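# Pull lettered cube from intact shelf strip, hold it aloft

## Task

Remove the lettered cube that sits on the one strip of the shelf that is not broken. Until that cube is clear of the shelf, no other strip may be moved (pulled or pushed) beyond a slight amount, or the task fails. Afterwards keep the cube motionless in the air, well above the table and in front of the shelf.

## Robot and tools

Robot: two xArm7 arms with parallel grippers, named left_arm and right_arm. Those are names only, not sides of a picture. left_arm's base sits at (+0.034, +0.321, 0) m and right_arm's at (+0.032, -0.324, 0) m, both turned slightly about z.

Scene frame: origin on the table top midway between the arms, +x out over the table, +y toward left_arm, +z up. All positions are metres in this frame; orientations are quaternions written w, x, y, z. Gripper axes: fingers point along the gripper's +z and close along its y. end_effector_position is the point between the pads with fingers shut, roughly 2 cm short of the tips; closing pushes the tips about 10 mm further along +z. Reported hand positions can be a bit wrong, more so at long reach.

The 16-number row. Every motion command is one row of 16 numbers, covering both arms even if one is idle: left_arm x, y, z, qw, qx, qy, qz, opening, then right_arm in the same order. x, y, z and the quaternion are an absolute target pose for that gripper in the scene frame (not an offset). Opening runs from -1 (closed) to +1 (open, 0.084 m). To keep an arm still, repeat its last reported position and quaternion and its intended opening. To hold an orientation steady, keep sending the same quaternion you chose, not the drifted one from the result. A target more than 0.6 m from the arm's last reported position along any gripper axis is refused and nothing moves. Every control step, the controller also limits the command to 70 mm and 16 degrees from the measured pose; position wins over orientation when both cannot be met.

Tools:
- execute_actions {actions, pictures}: actions is a list holding one item or none. Empty list: just returns the state. {"rows": [[16 numbers], ...], "steps": n}: up to 15 rows, n at most 15 (default 15), one row per 1/30 s step, the last row repeated to fill. {"steps": n} alone: a wait up to 300 steps counted from the previous result, including your reply time. pictures (true/false) chooses whether images come back.
- move {target, speed}: target is one 16-number row as above; both grippers travel straight toward their poses and arrive together, taking 0.5 to 10 s (cut off at 10 s). speed is m/s, 0.002 to 0.5, default 0.25; turning limit is twice that in rad/s. The opening is applied at the start. Paths ignore obstacles and the other arm; grippers may lag, stray or overshoot speed, especially near full reach. The result adds a move: line (done, off_target, moving, held, fault) with limits (paced = pose clipped; held = steps blocked, after which the arm may jump fast) and each gripper's distance from its target.
- wait {seconds}: 0 to 10 s, sends nothing new.
- zoom_image {camera, region}: camera is cam_head_left, cam_head_right, cam_left_wrist or cam_right_wrist (all 896x504); region is [x0, y0, x1, y1] pixels from the top-left, at most 504 by 504.
- show_instructions: displays this scene's reference pages (4 images); moves nothing.
- read_manual {section}: licence texts only.
- finished_scene {scene}: ends the scene with that number (1 or 2) and grades it; irreversible. Call it only once the cube is held still and high.

Results: a state line per arm with gripper position, quaternion and linear/angular velocities; grip_measured, the actual finger opening on the opening scale; a Hand target line giving the pose each arm is now being driven to; HELD marks steps where your row was partly or wholly not sent; pose unreachable means a clearance check altered or blocked that arm's command. After a short action an arm continues only to its last clipped pose, so compare the reported pose with your goal and send the remainder.

Gripping: to hold, command an opening clearly lower than grip_measured; the gap sets squeeze force (about 24 N per pad max). Closing fast can over-squeeze or bounce open. Sending back grip_measured still grips lightly for parts under about 6 cm.

Nothing is kept back; results arrive when actions end.

Avoid: moving any broken strip before the target cube is free; knocking anything off the table; dropping or letting the cube slip; slamming or pressing hard into the shelf (contact force grows with speed and with how far the target lies past the contact); the two arms touching. If a joint's contact torque hits its load limit (waist and shoulder 45.5 N m, upper arm roll, elbow and forearm roll 27.3, wrist joints 18.2; held weight counts), the arm backs off, freezes 10 s and drops the rest of the call. Holding loads heats motors: MOTOR HOT from 65 °C, braking fault at 80 °C; do not hold the cube longer than needed before finishing. Objects may occasionally get a brief external nudge.

Each tool is called after ">>>" as name(argument=value, ...), one argument or row to a line, values as JSON.

Reference images:

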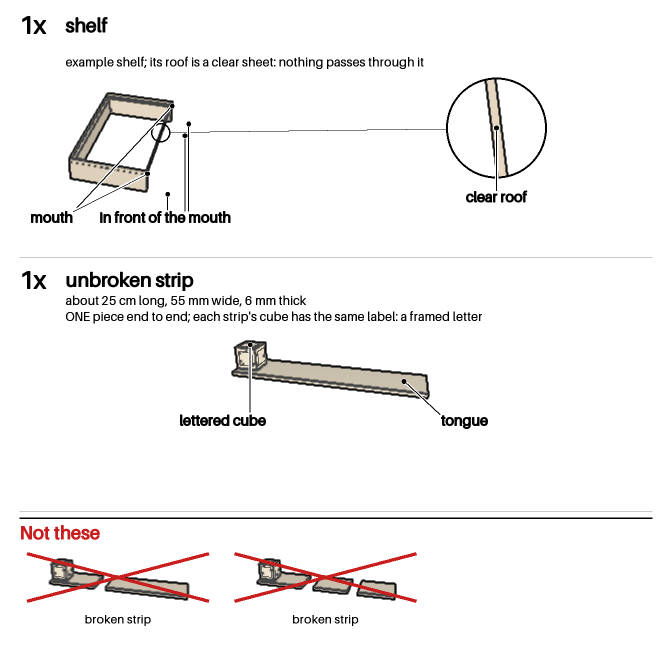

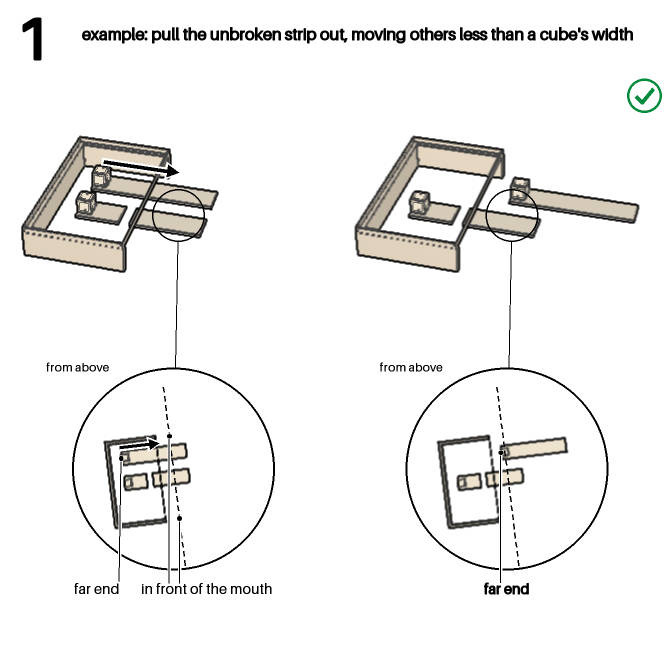

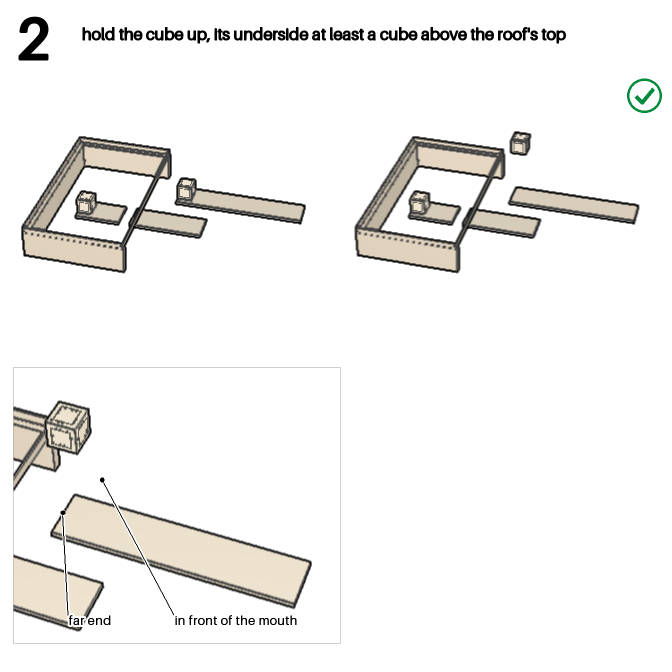

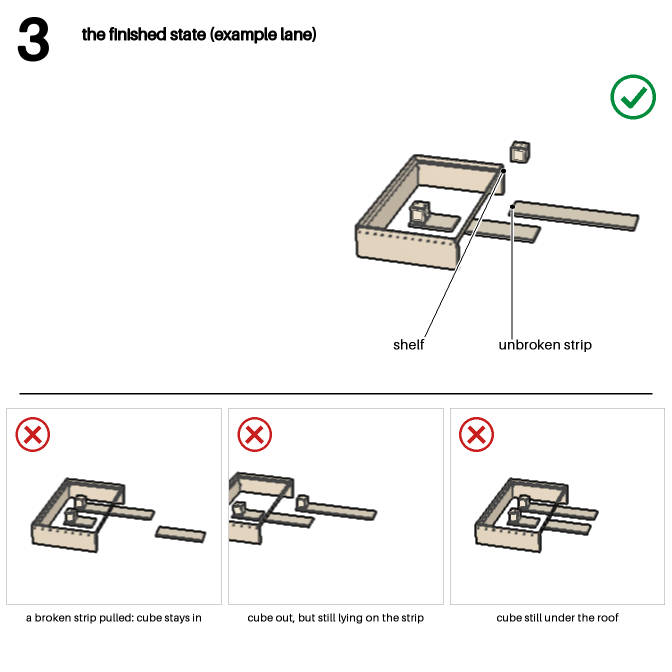

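## Session

>>> execute_actions(
  actions=[],
)

Scene clock: 0.00 s of 4200.00 s.
left_arm: end_effector_position=(+0.1021, +0.0594, +0.1555) grip_measured=+1.00 end_effector_quat_wxyz=(-0.357, +0.229, +0.726, -0.542) end_effector_velocity=(+0.000, +0.000, +0.000) end_effector_angular_velocity=(-0.000, +0.001, +0.001) | right_arm: end_effector_position=(+0.3783, -0.0073, +0.3887) grip_measured=+1.00 end_effector_quat_wxyz=(-0.454, +0.595, +0.660, -0.065) end_effector_velocity=(+0.000, -0.000, -0.000) end_effector_angular_velocity=(-0.000, -0.000, -0.001)
Joint positions: left_arm=[-1.969 -1.467  1.851  0.293  0.31   0.969  2.974  0.084] | right_arm=[ 0.52   0.326 -0.339  1.768  0.876  2.059 -1.255  0.084]
Joint velocities: left_arm=[ 0.001 -0.    -0.    -0.    -0.001  0.    -0.    -0.   ] | right_arm=[-0.  0. -0. -0. -0. -0.  0. -0.]
Hand target (left_arm): +0.102, +0.059, +0.156; -0.357, +0.229, +0.726, -0.542
Hand target (right_arm): +0.378, -0.007, +0.389; -0.454, +0.595, +0.660, -0.065

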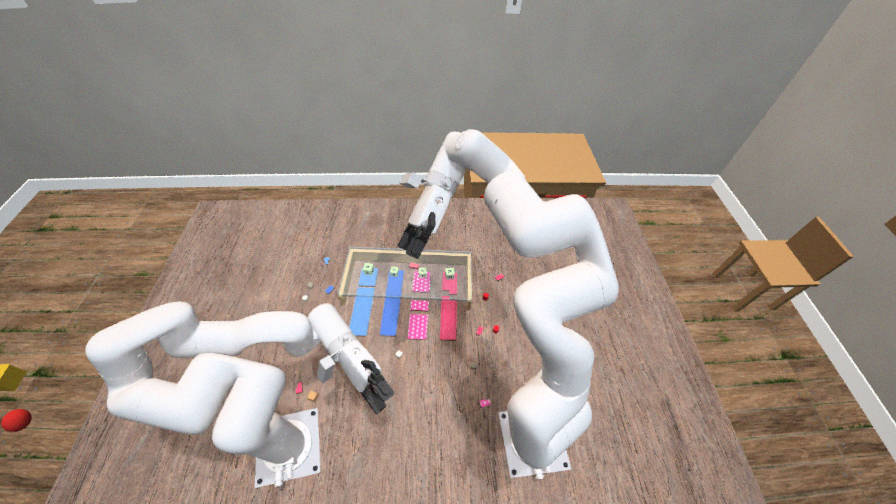

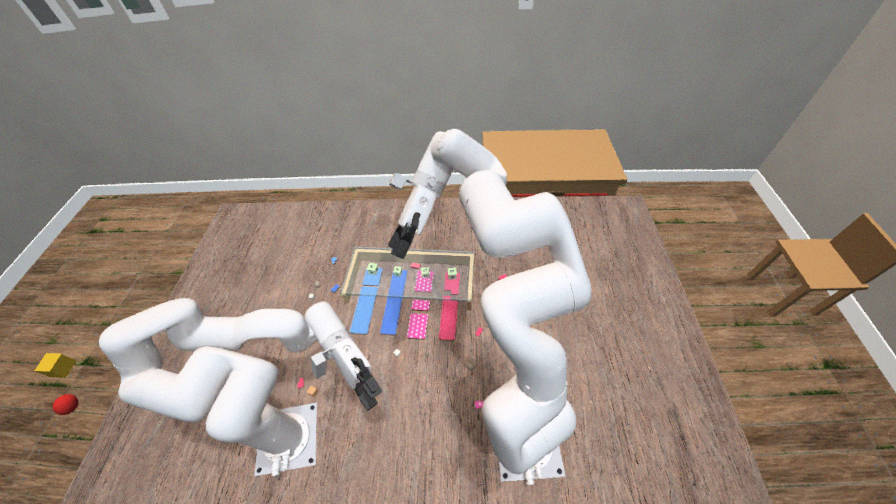

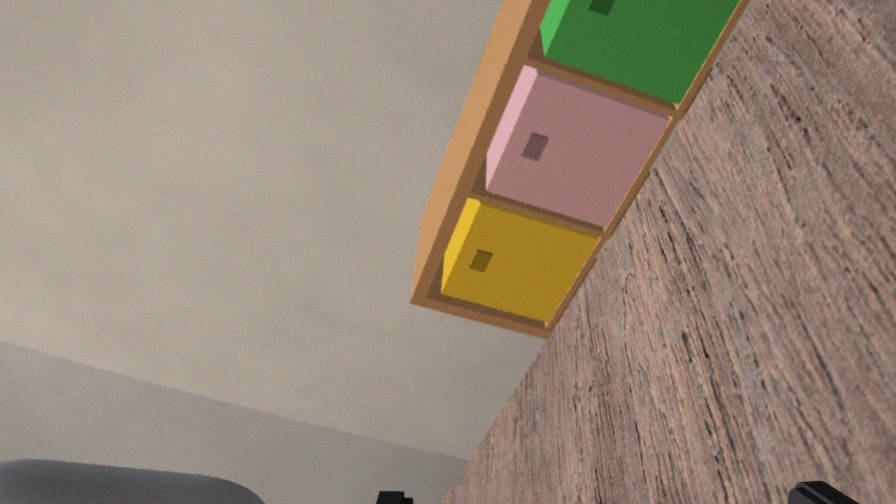

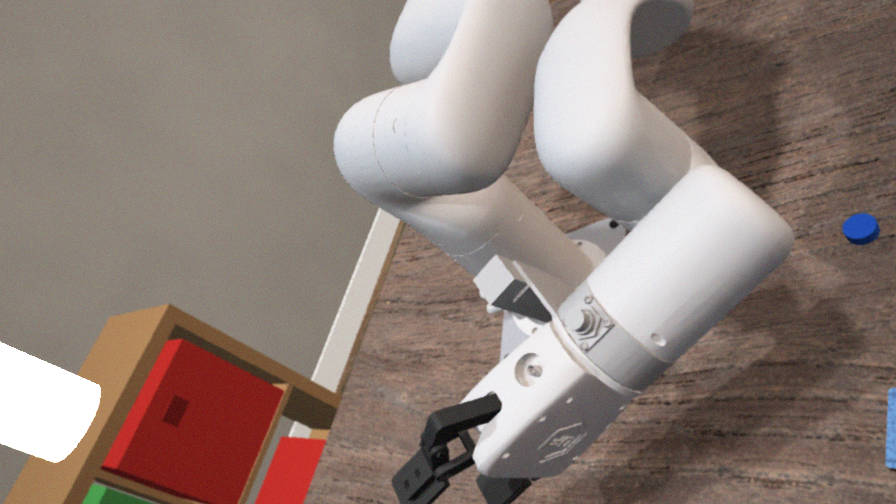

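>>> move(
  target=[0.25,0.42,0.3,0,1,0,0,1, 0.42,0.0,0.36,0,1,0,0,1],
)

Scene clock: 8.37 s of 4200.00 s.
left_arm: end_effector_position=(+0.1823, +0.2528, +0.2316) grip_measured=+1.00 end_effector_quat_wxyz=(-0.220, +0.803, +0.445, -0.330) end_effector_velocity=(+0.000, +0.000, -0.000) end_effector_angular_velocity=(+0.001, -0.001, +0.000) | right_arm: end_effector_position=(+0.4204, +0.0001, +0.3601) grip_measured=+1.00 end_effector_quat_wxyz=(-0.000, +1.000, -0.001, -0.000) end_effector_velocity=(+0.001, -0.001, +0.001) end_effector_angular_velocity=(-0.003, -0.001, -0.008)
Joint positions: left_arm=[-2.117 -1.589  1.143  0.771  0.403  2.119  3.708  0.084] | right_arm=[ 0.849  0.112 -0.249  1.627  0.028  1.518  0.678  0.084]
Joint velocities: left_arm=[ 0.     0.     0.     0.     0.001  0.     0.    -0.   ] | right_arm=[-0.     0.002 -0.001  0.005 -0.003  0.004  0.007 -0.   ]
Hand target (left_arm): +0.182, +0.253, +0.232; -0.220, +0.803, +0.445, -0.330
Hand target (right_arm): +0.420, +0.000, +0.360; +0.000, +1.000, -0.001, -0.000
Off the commanded pose (left_arm): 0.193 m, 73 deg; position and orientation clipped at the last step of the last action.
Off the commanded pose (right_arm): 0.000 m, 0 deg.
move: held (left_arm); limits=paced,held; held on 82 of 172 steps (left_arm), including the last (left_arm)
pose unreachable (left arm): on one or more control steps of this call this arm could not follow its commanded pose, so it was not sent that pose on those steps. On the call's last step it was still not sent that pose. It may still have moved: this result reports where it is.
cause: the commanded pose would bring two parts of the arm too close to each other (its gripper and another part of the arm, with joints 3 (upper arm roll) to 7 (wrist roll) between them).

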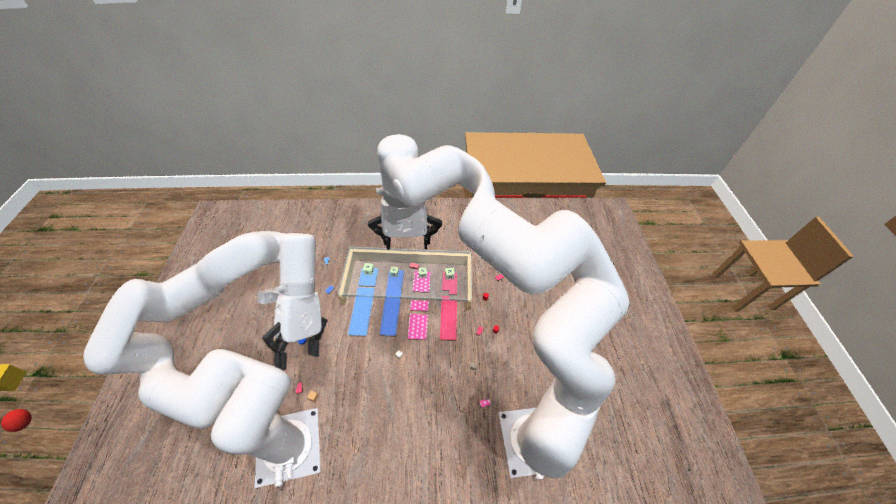

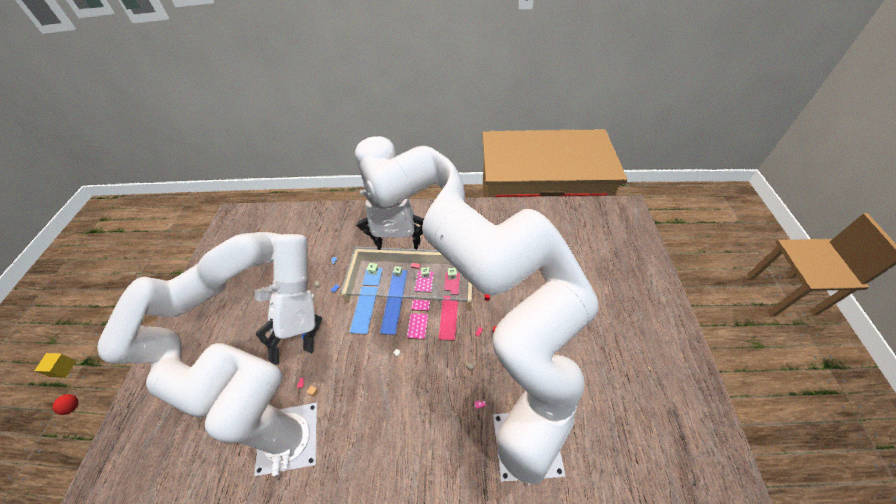

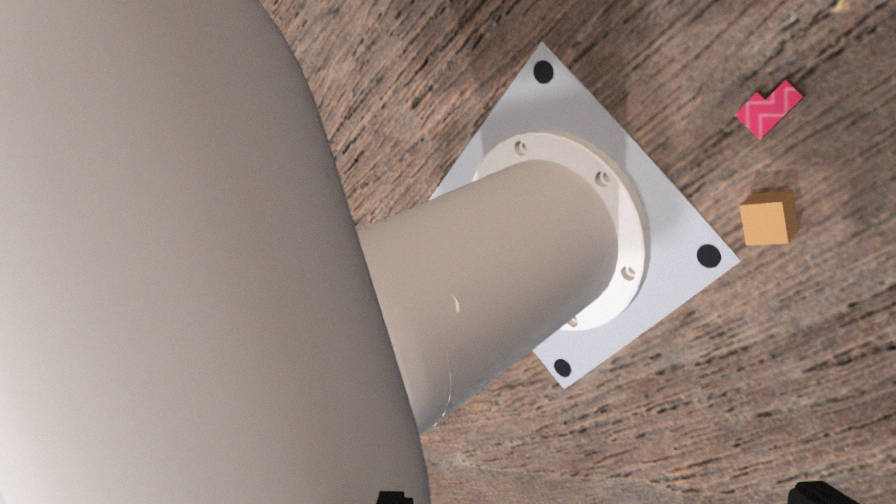

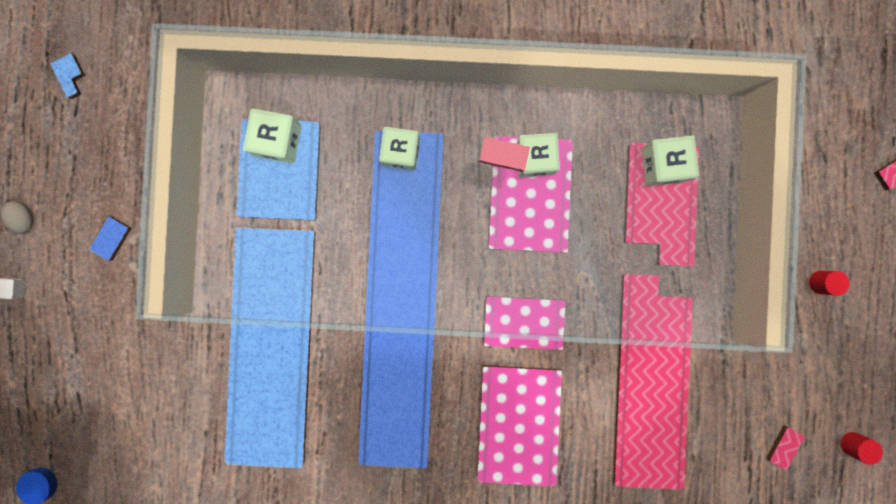

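>>> move(
  target=[0.182,0.253,0.232,-0.220,0.803,0.445,-0.330,1, 0.359,0.070,0.08,0,1,-0.025,0,0.7],
)

>>> move(
  target=[0.182,0.253,0.232,-0.220,0.803,0.445,-0.330,1, 0.359,0.070,0.017,0,1,-0.025,0,0.7],
  speed=0.06,
)

>>> move(
  target=[0.182,0.253,0.232,-0.220,0.803,0.445,-0.330,1, 0.359,0.070,0.017,0,1,-0.025,0,-0.6],
)

Scene clock: 14.73 s of 4200.00 s.
left_arm: end_effector_position=(+0.1822, +0.2529, +0.2317) grip_measured=+1.00 end_effector_quat_wxyz=(-0.220, +0.803, +0.445, -0.330) end_effector_velocity=(+0.000, +0.000, -0.000) end_effector_angular_velocity=(+0.000, -0.001, +0.002) | right_arm: end_effector_position=(+0.3600, +0.0713, +0.0806) grip_measured=+0.70 end_effector_quat_wxyz=(-0.001, +1.000, -0.025, -0.000) end_effector_velocity=(-0.005, -0.001, -0.007) end_effector_angular_velocity=(-0.009, +0.010, +0.004)
Joint positions: left_arm=[-2.117 -1.589  1.143  0.77   0.403  2.119  3.708  0.084] | right_arm=[ 0.951  0.337 -0.155  1.094  0.076  0.761  0.875  0.073]
Joint velocities: left_arm=[ 0.001 -0.     0.     0.     0.002 -0.     0.     0.   ] | right_arm=[ 0.003  0.009  0.004 -0.005  0.002 -0.001  0.001 -0.   ]
Hand target (left_arm): +0.182, +0.253, +0.232; -0.220, +0.803, +0.445, -0.330
Hand target (right_arm): +0.359, +0.071, +0.080; -0.000, +1.000, -0.025, -0.001
Off the commanded pose (left_arm): 0.000 m, 0 deg.
Off the commanded pose (right_arm): 0.002 m, 0 deg.
After step 90, 1.67 s passed at rest.
move: held (left_arm); limits=held; held on 39 of 51 steps (left_arm), including the last (left_arm)
pose unreachable (left arm): on one or more control steps of this call this arm could not follow its commanded pose, so it was not sent that pose on those steps. On the call's last step it was still not sent that pose. It may still have moved: this result reports where it is.
cause: the commanded pose would bring two parts of the arm too close to each other (its gripper and another part of the arm, with joints 3 (upper arm roll) to 7 (wrist roll) between them).

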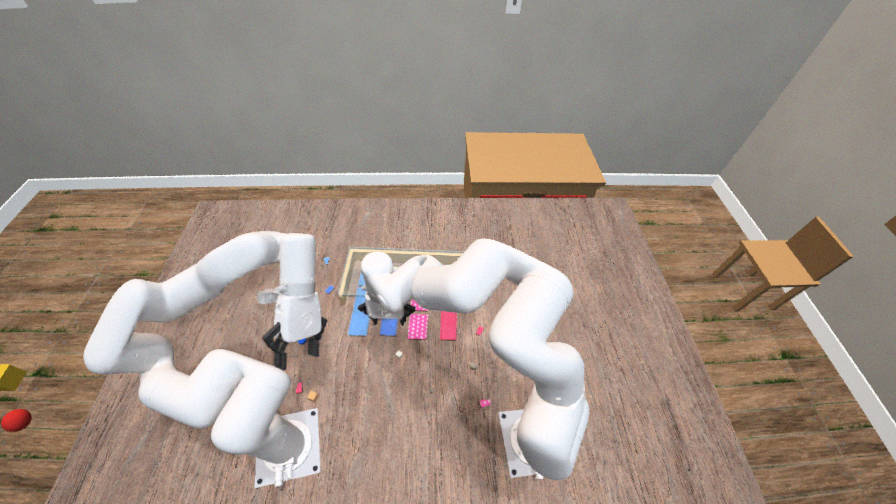

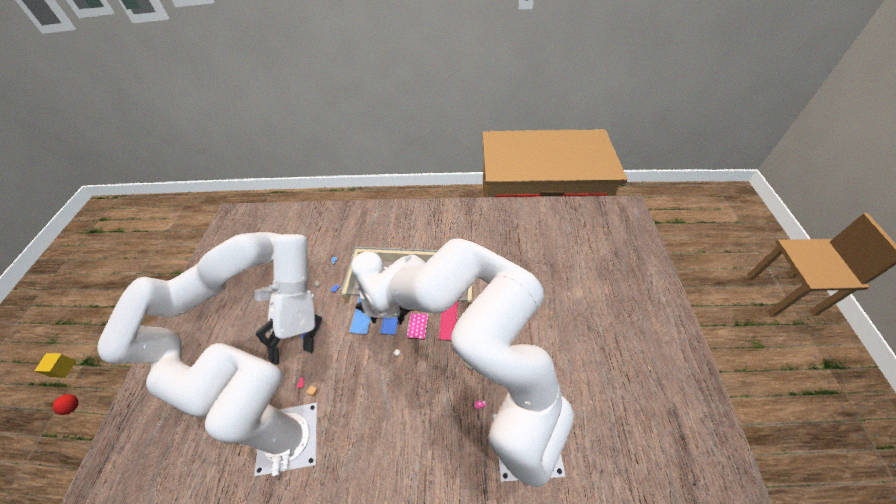

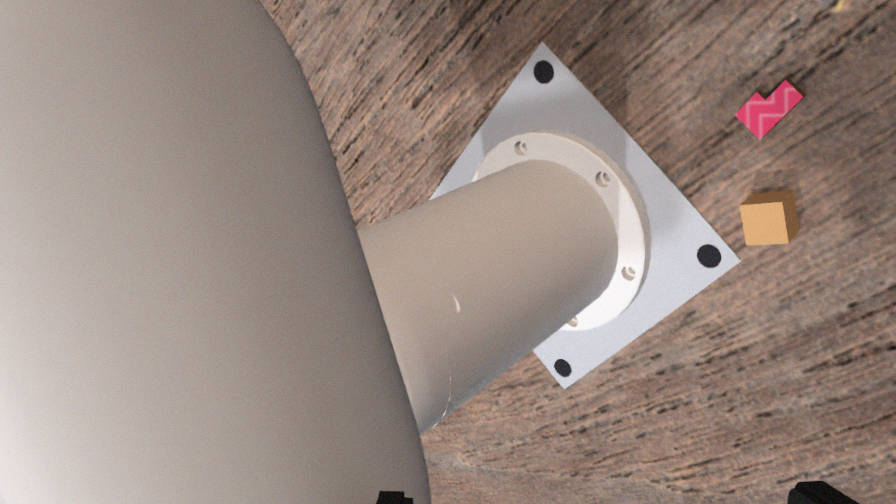

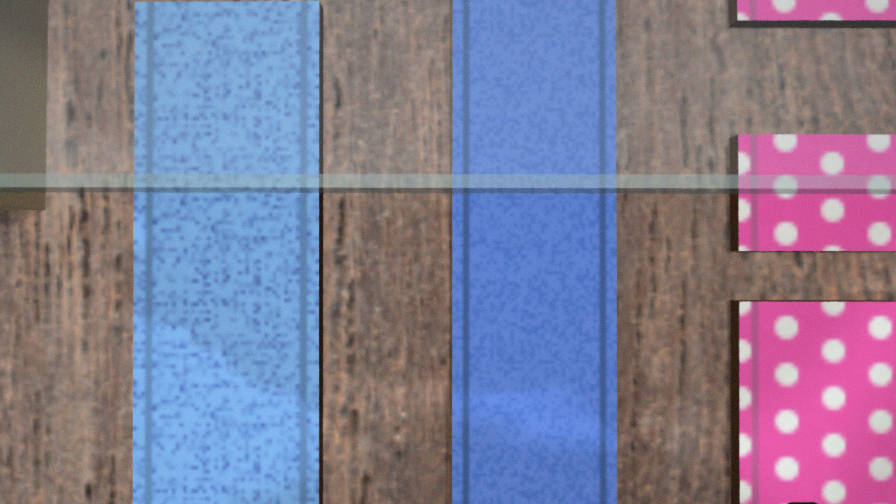

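Scene clock: 16.33 s of 4200.00 s.
left_arm: end_effector_position=(+0.1822, +0.2529, +0.2317) grip_measured=+1.00 end_effector_quat_wxyz=(-0.220, +0.803, +0.445, -0.330) end_effector_velocity=(+0.000, +0.000, -0.000) end_effector_angular_velocity=(+0.001, -0.003, +0.001) | right_arm: end_effector_position=(+0.3593, +0.0705, +0.0174) grip_measured=+0.70 end_effector_quat_wxyz=(-0.001, +1.000, -0.025, +0.000) end_effector_velocity=(+0.001, +0.001, +0.000) end_effector_angular_velocity=(+0.003, -0.003, +0.001)
Joint positions: left_arm=[-2.117 -1.589  1.143  0.77   0.402  2.119  3.708  0.084] | right_arm=[ 0.939  0.467 -0.137  1.071  0.109  0.61   0.852  0.073]
Joint velocities: left_arm=[-0.    -0.    -0.001 -0.     0.003  0.    -0.    -0.   ] | right_arm=[-0.001  0.001  0.     0.001  0.    -0.004 -0.001 -0.   ]
Hand target (left_arm): +0.182, +0.253, +0.232; -0.220, +0.803, +0.445, -0.330
Hand target (right_arm): +0.359, +0.070, +0.017; -0.000, +1.000, -0.025, -0.000
Off the commanded pose (left_arm): 0.000 m, 0 deg.
Off the commanded pose (right_arm): 0.001 m, 0 deg.
move: held (left_arm); limits=held; held on 37 of 41 steps (left_arm), including the last (left_arm)
pose unreachable (left arm): on one or more control steps of this call this arm could not follow its commanded pose, so it was not sent that pose on those steps. On the call's last step it was still not sent that pose. It may still have moved: this result reports where it is.
cause: the commanded pose would bring two parts of the arm too close to each other (its gripper and another part of the arm, with joints 3 (upper arm roll) to 7 (wrist roll) between them).

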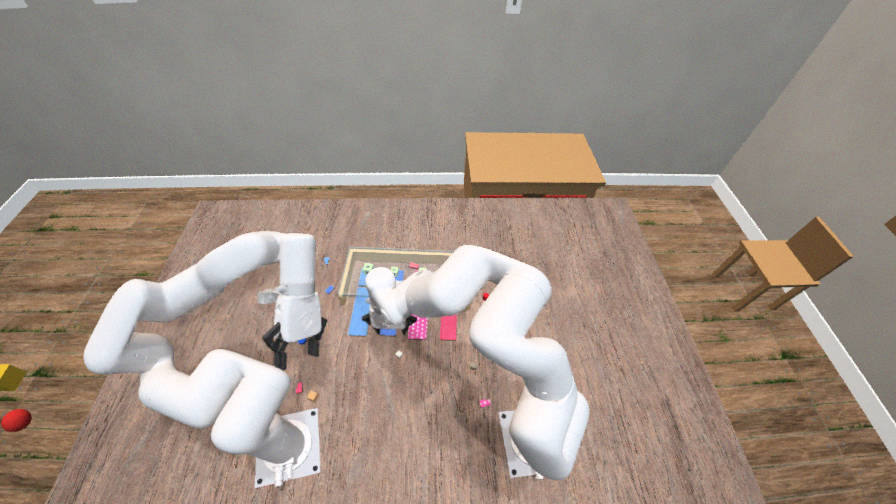

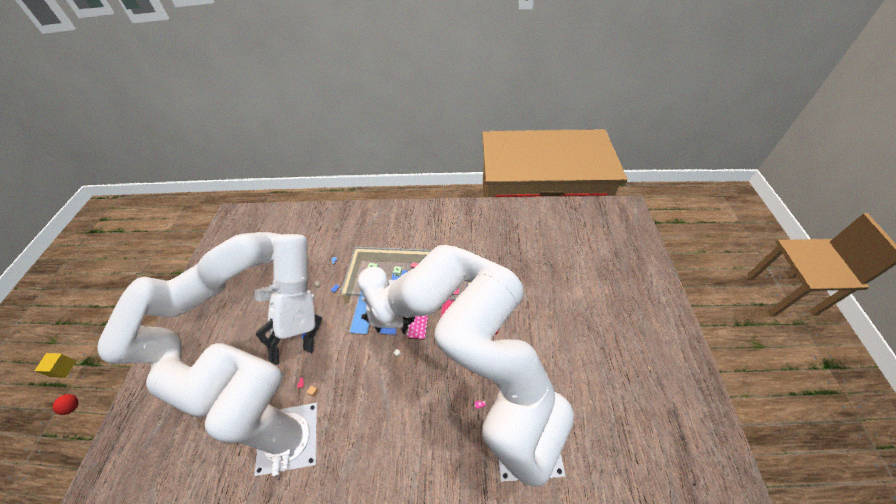

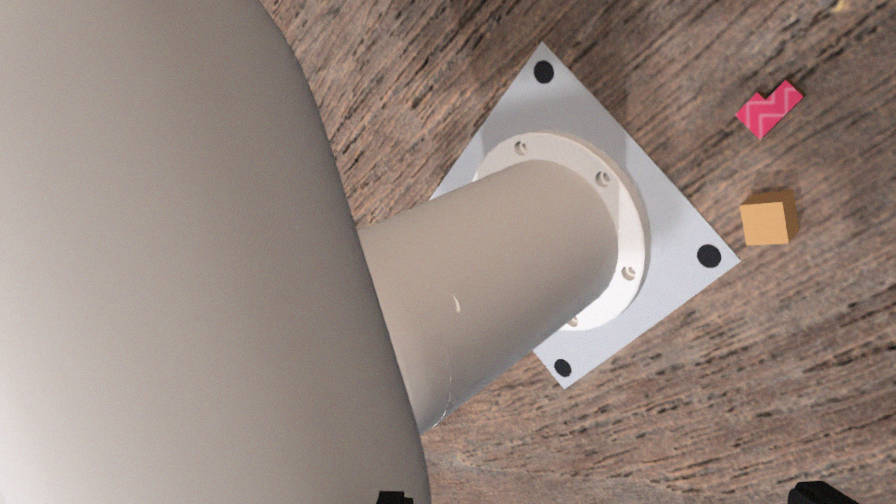

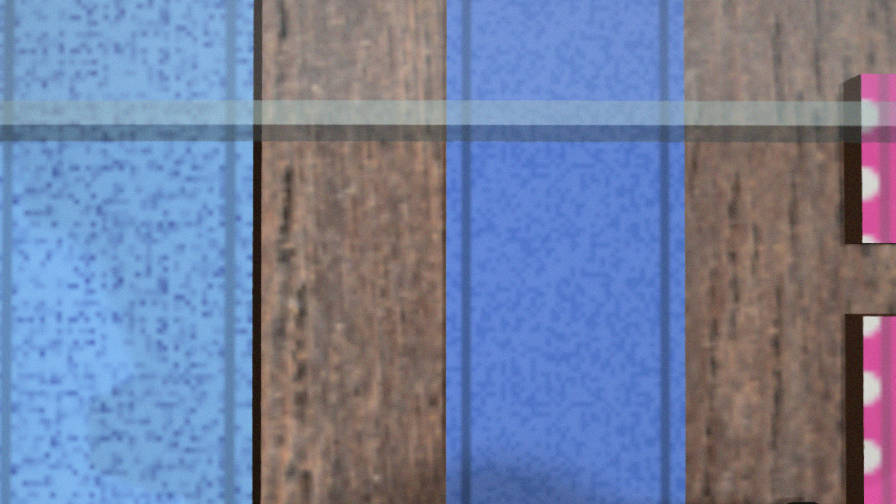

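Scene clock: 17.27 s of 4200.00 s.
left_arm: end_effector_position=(+0.1822, +0.2529, +0.2317) grip_measured=+1.00 end_effector_quat_wxyz=(-0.220, +0.803, +0.445, -0.330) end_effector_velocity=(-0.000, -0.000, +0.000) end_effector_angular_velocity=(-0.000, +0.000, -0.000) | right_arm: end_effector_position=(+0.3611, +0.0721, +0.0204) grip_measured=+0.14 end_effector_quat_wxyz=(-0.004, +1.000, -0.025, +0.003) end_effector_velocity=(-0.000, -0.000, -0.000) end_effector_angular_velocity=(-0.002, +0.002, +0.001)
Joint positions: left_arm=[-2.117 -1.589  1.143  0.77   0.402  2.119  3.708  0.084] | right_arm=[ 0.94   0.462 -0.139  1.072  0.108  0.608  0.852  0.05 ]
Joint velocities: left_arm=[ 0.  0.  0.  0. -0. -0.  0.  0.] | right_arm=[-0.001  0.001  0.001  0.    -0.     0.002 -0.    -0.   ]
Hand target (left_arm): +0.182, +0.253, +0.232; -0.220, +0.803, +0.445, -0.330
Hand target (right_arm): +0.359, +0.070, +0.017; -0.000, +1.000, -0.025, +0.000
Off the commanded pose (left_arm): 0.000 m, 0 deg.
Off the commanded pose (right_arm): 0.004 m, 1 deg.
move: held (left_arm), off_target (right_arm); limits=held; held on 19 of 21 steps (left_arm), including the last (left_arm)
pose unreachable (left arm): on one or more control steps of this call this arm could not follow its commanded pose, so it was not sent that pose on those steps. On the call's last step it was still not sent that pose. It may still have moved: this result reports where it is.
cause: the commanded pose would bring two parts of the arm too close to each other (its gripper and another part of the arm, with joints 3 (upper arm roll) to 7 (wrist roll) between them).

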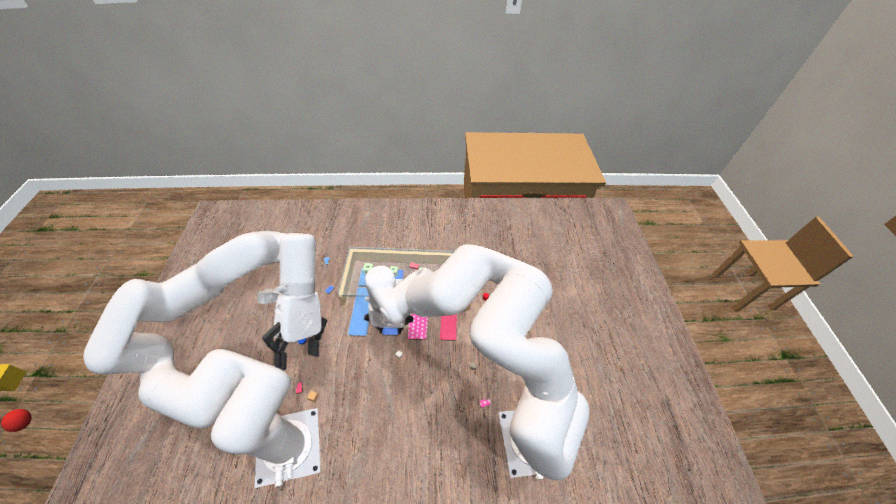

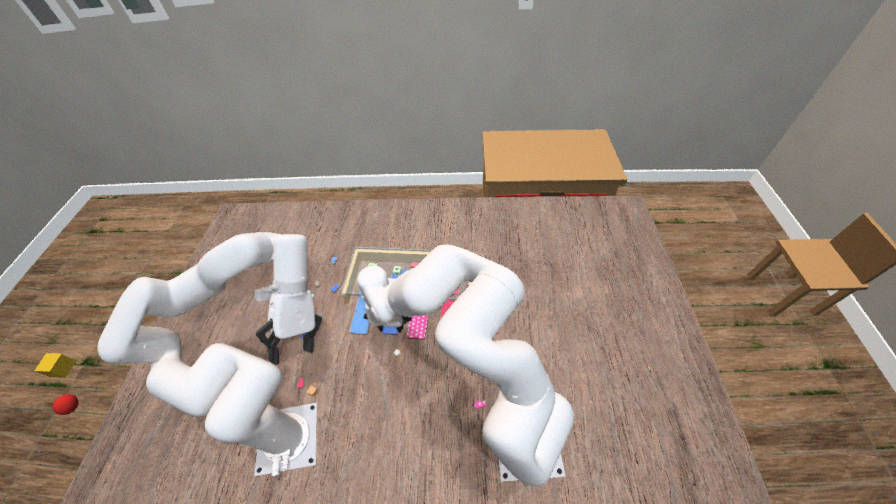

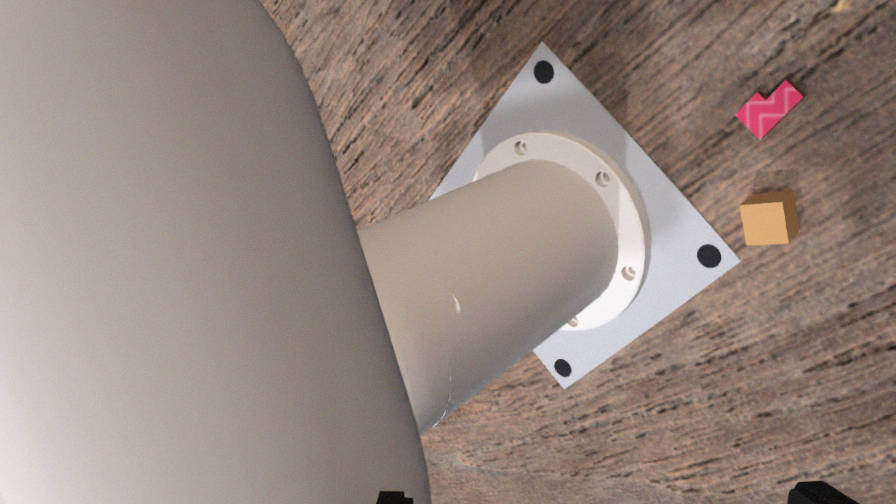

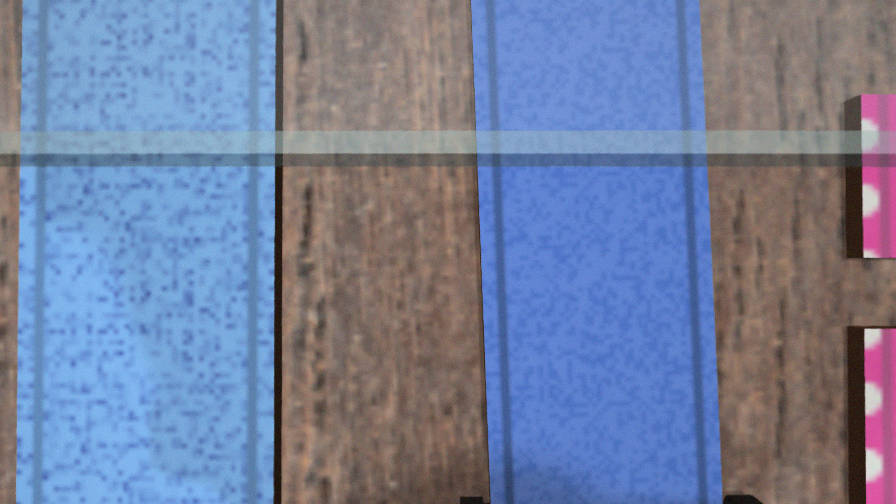

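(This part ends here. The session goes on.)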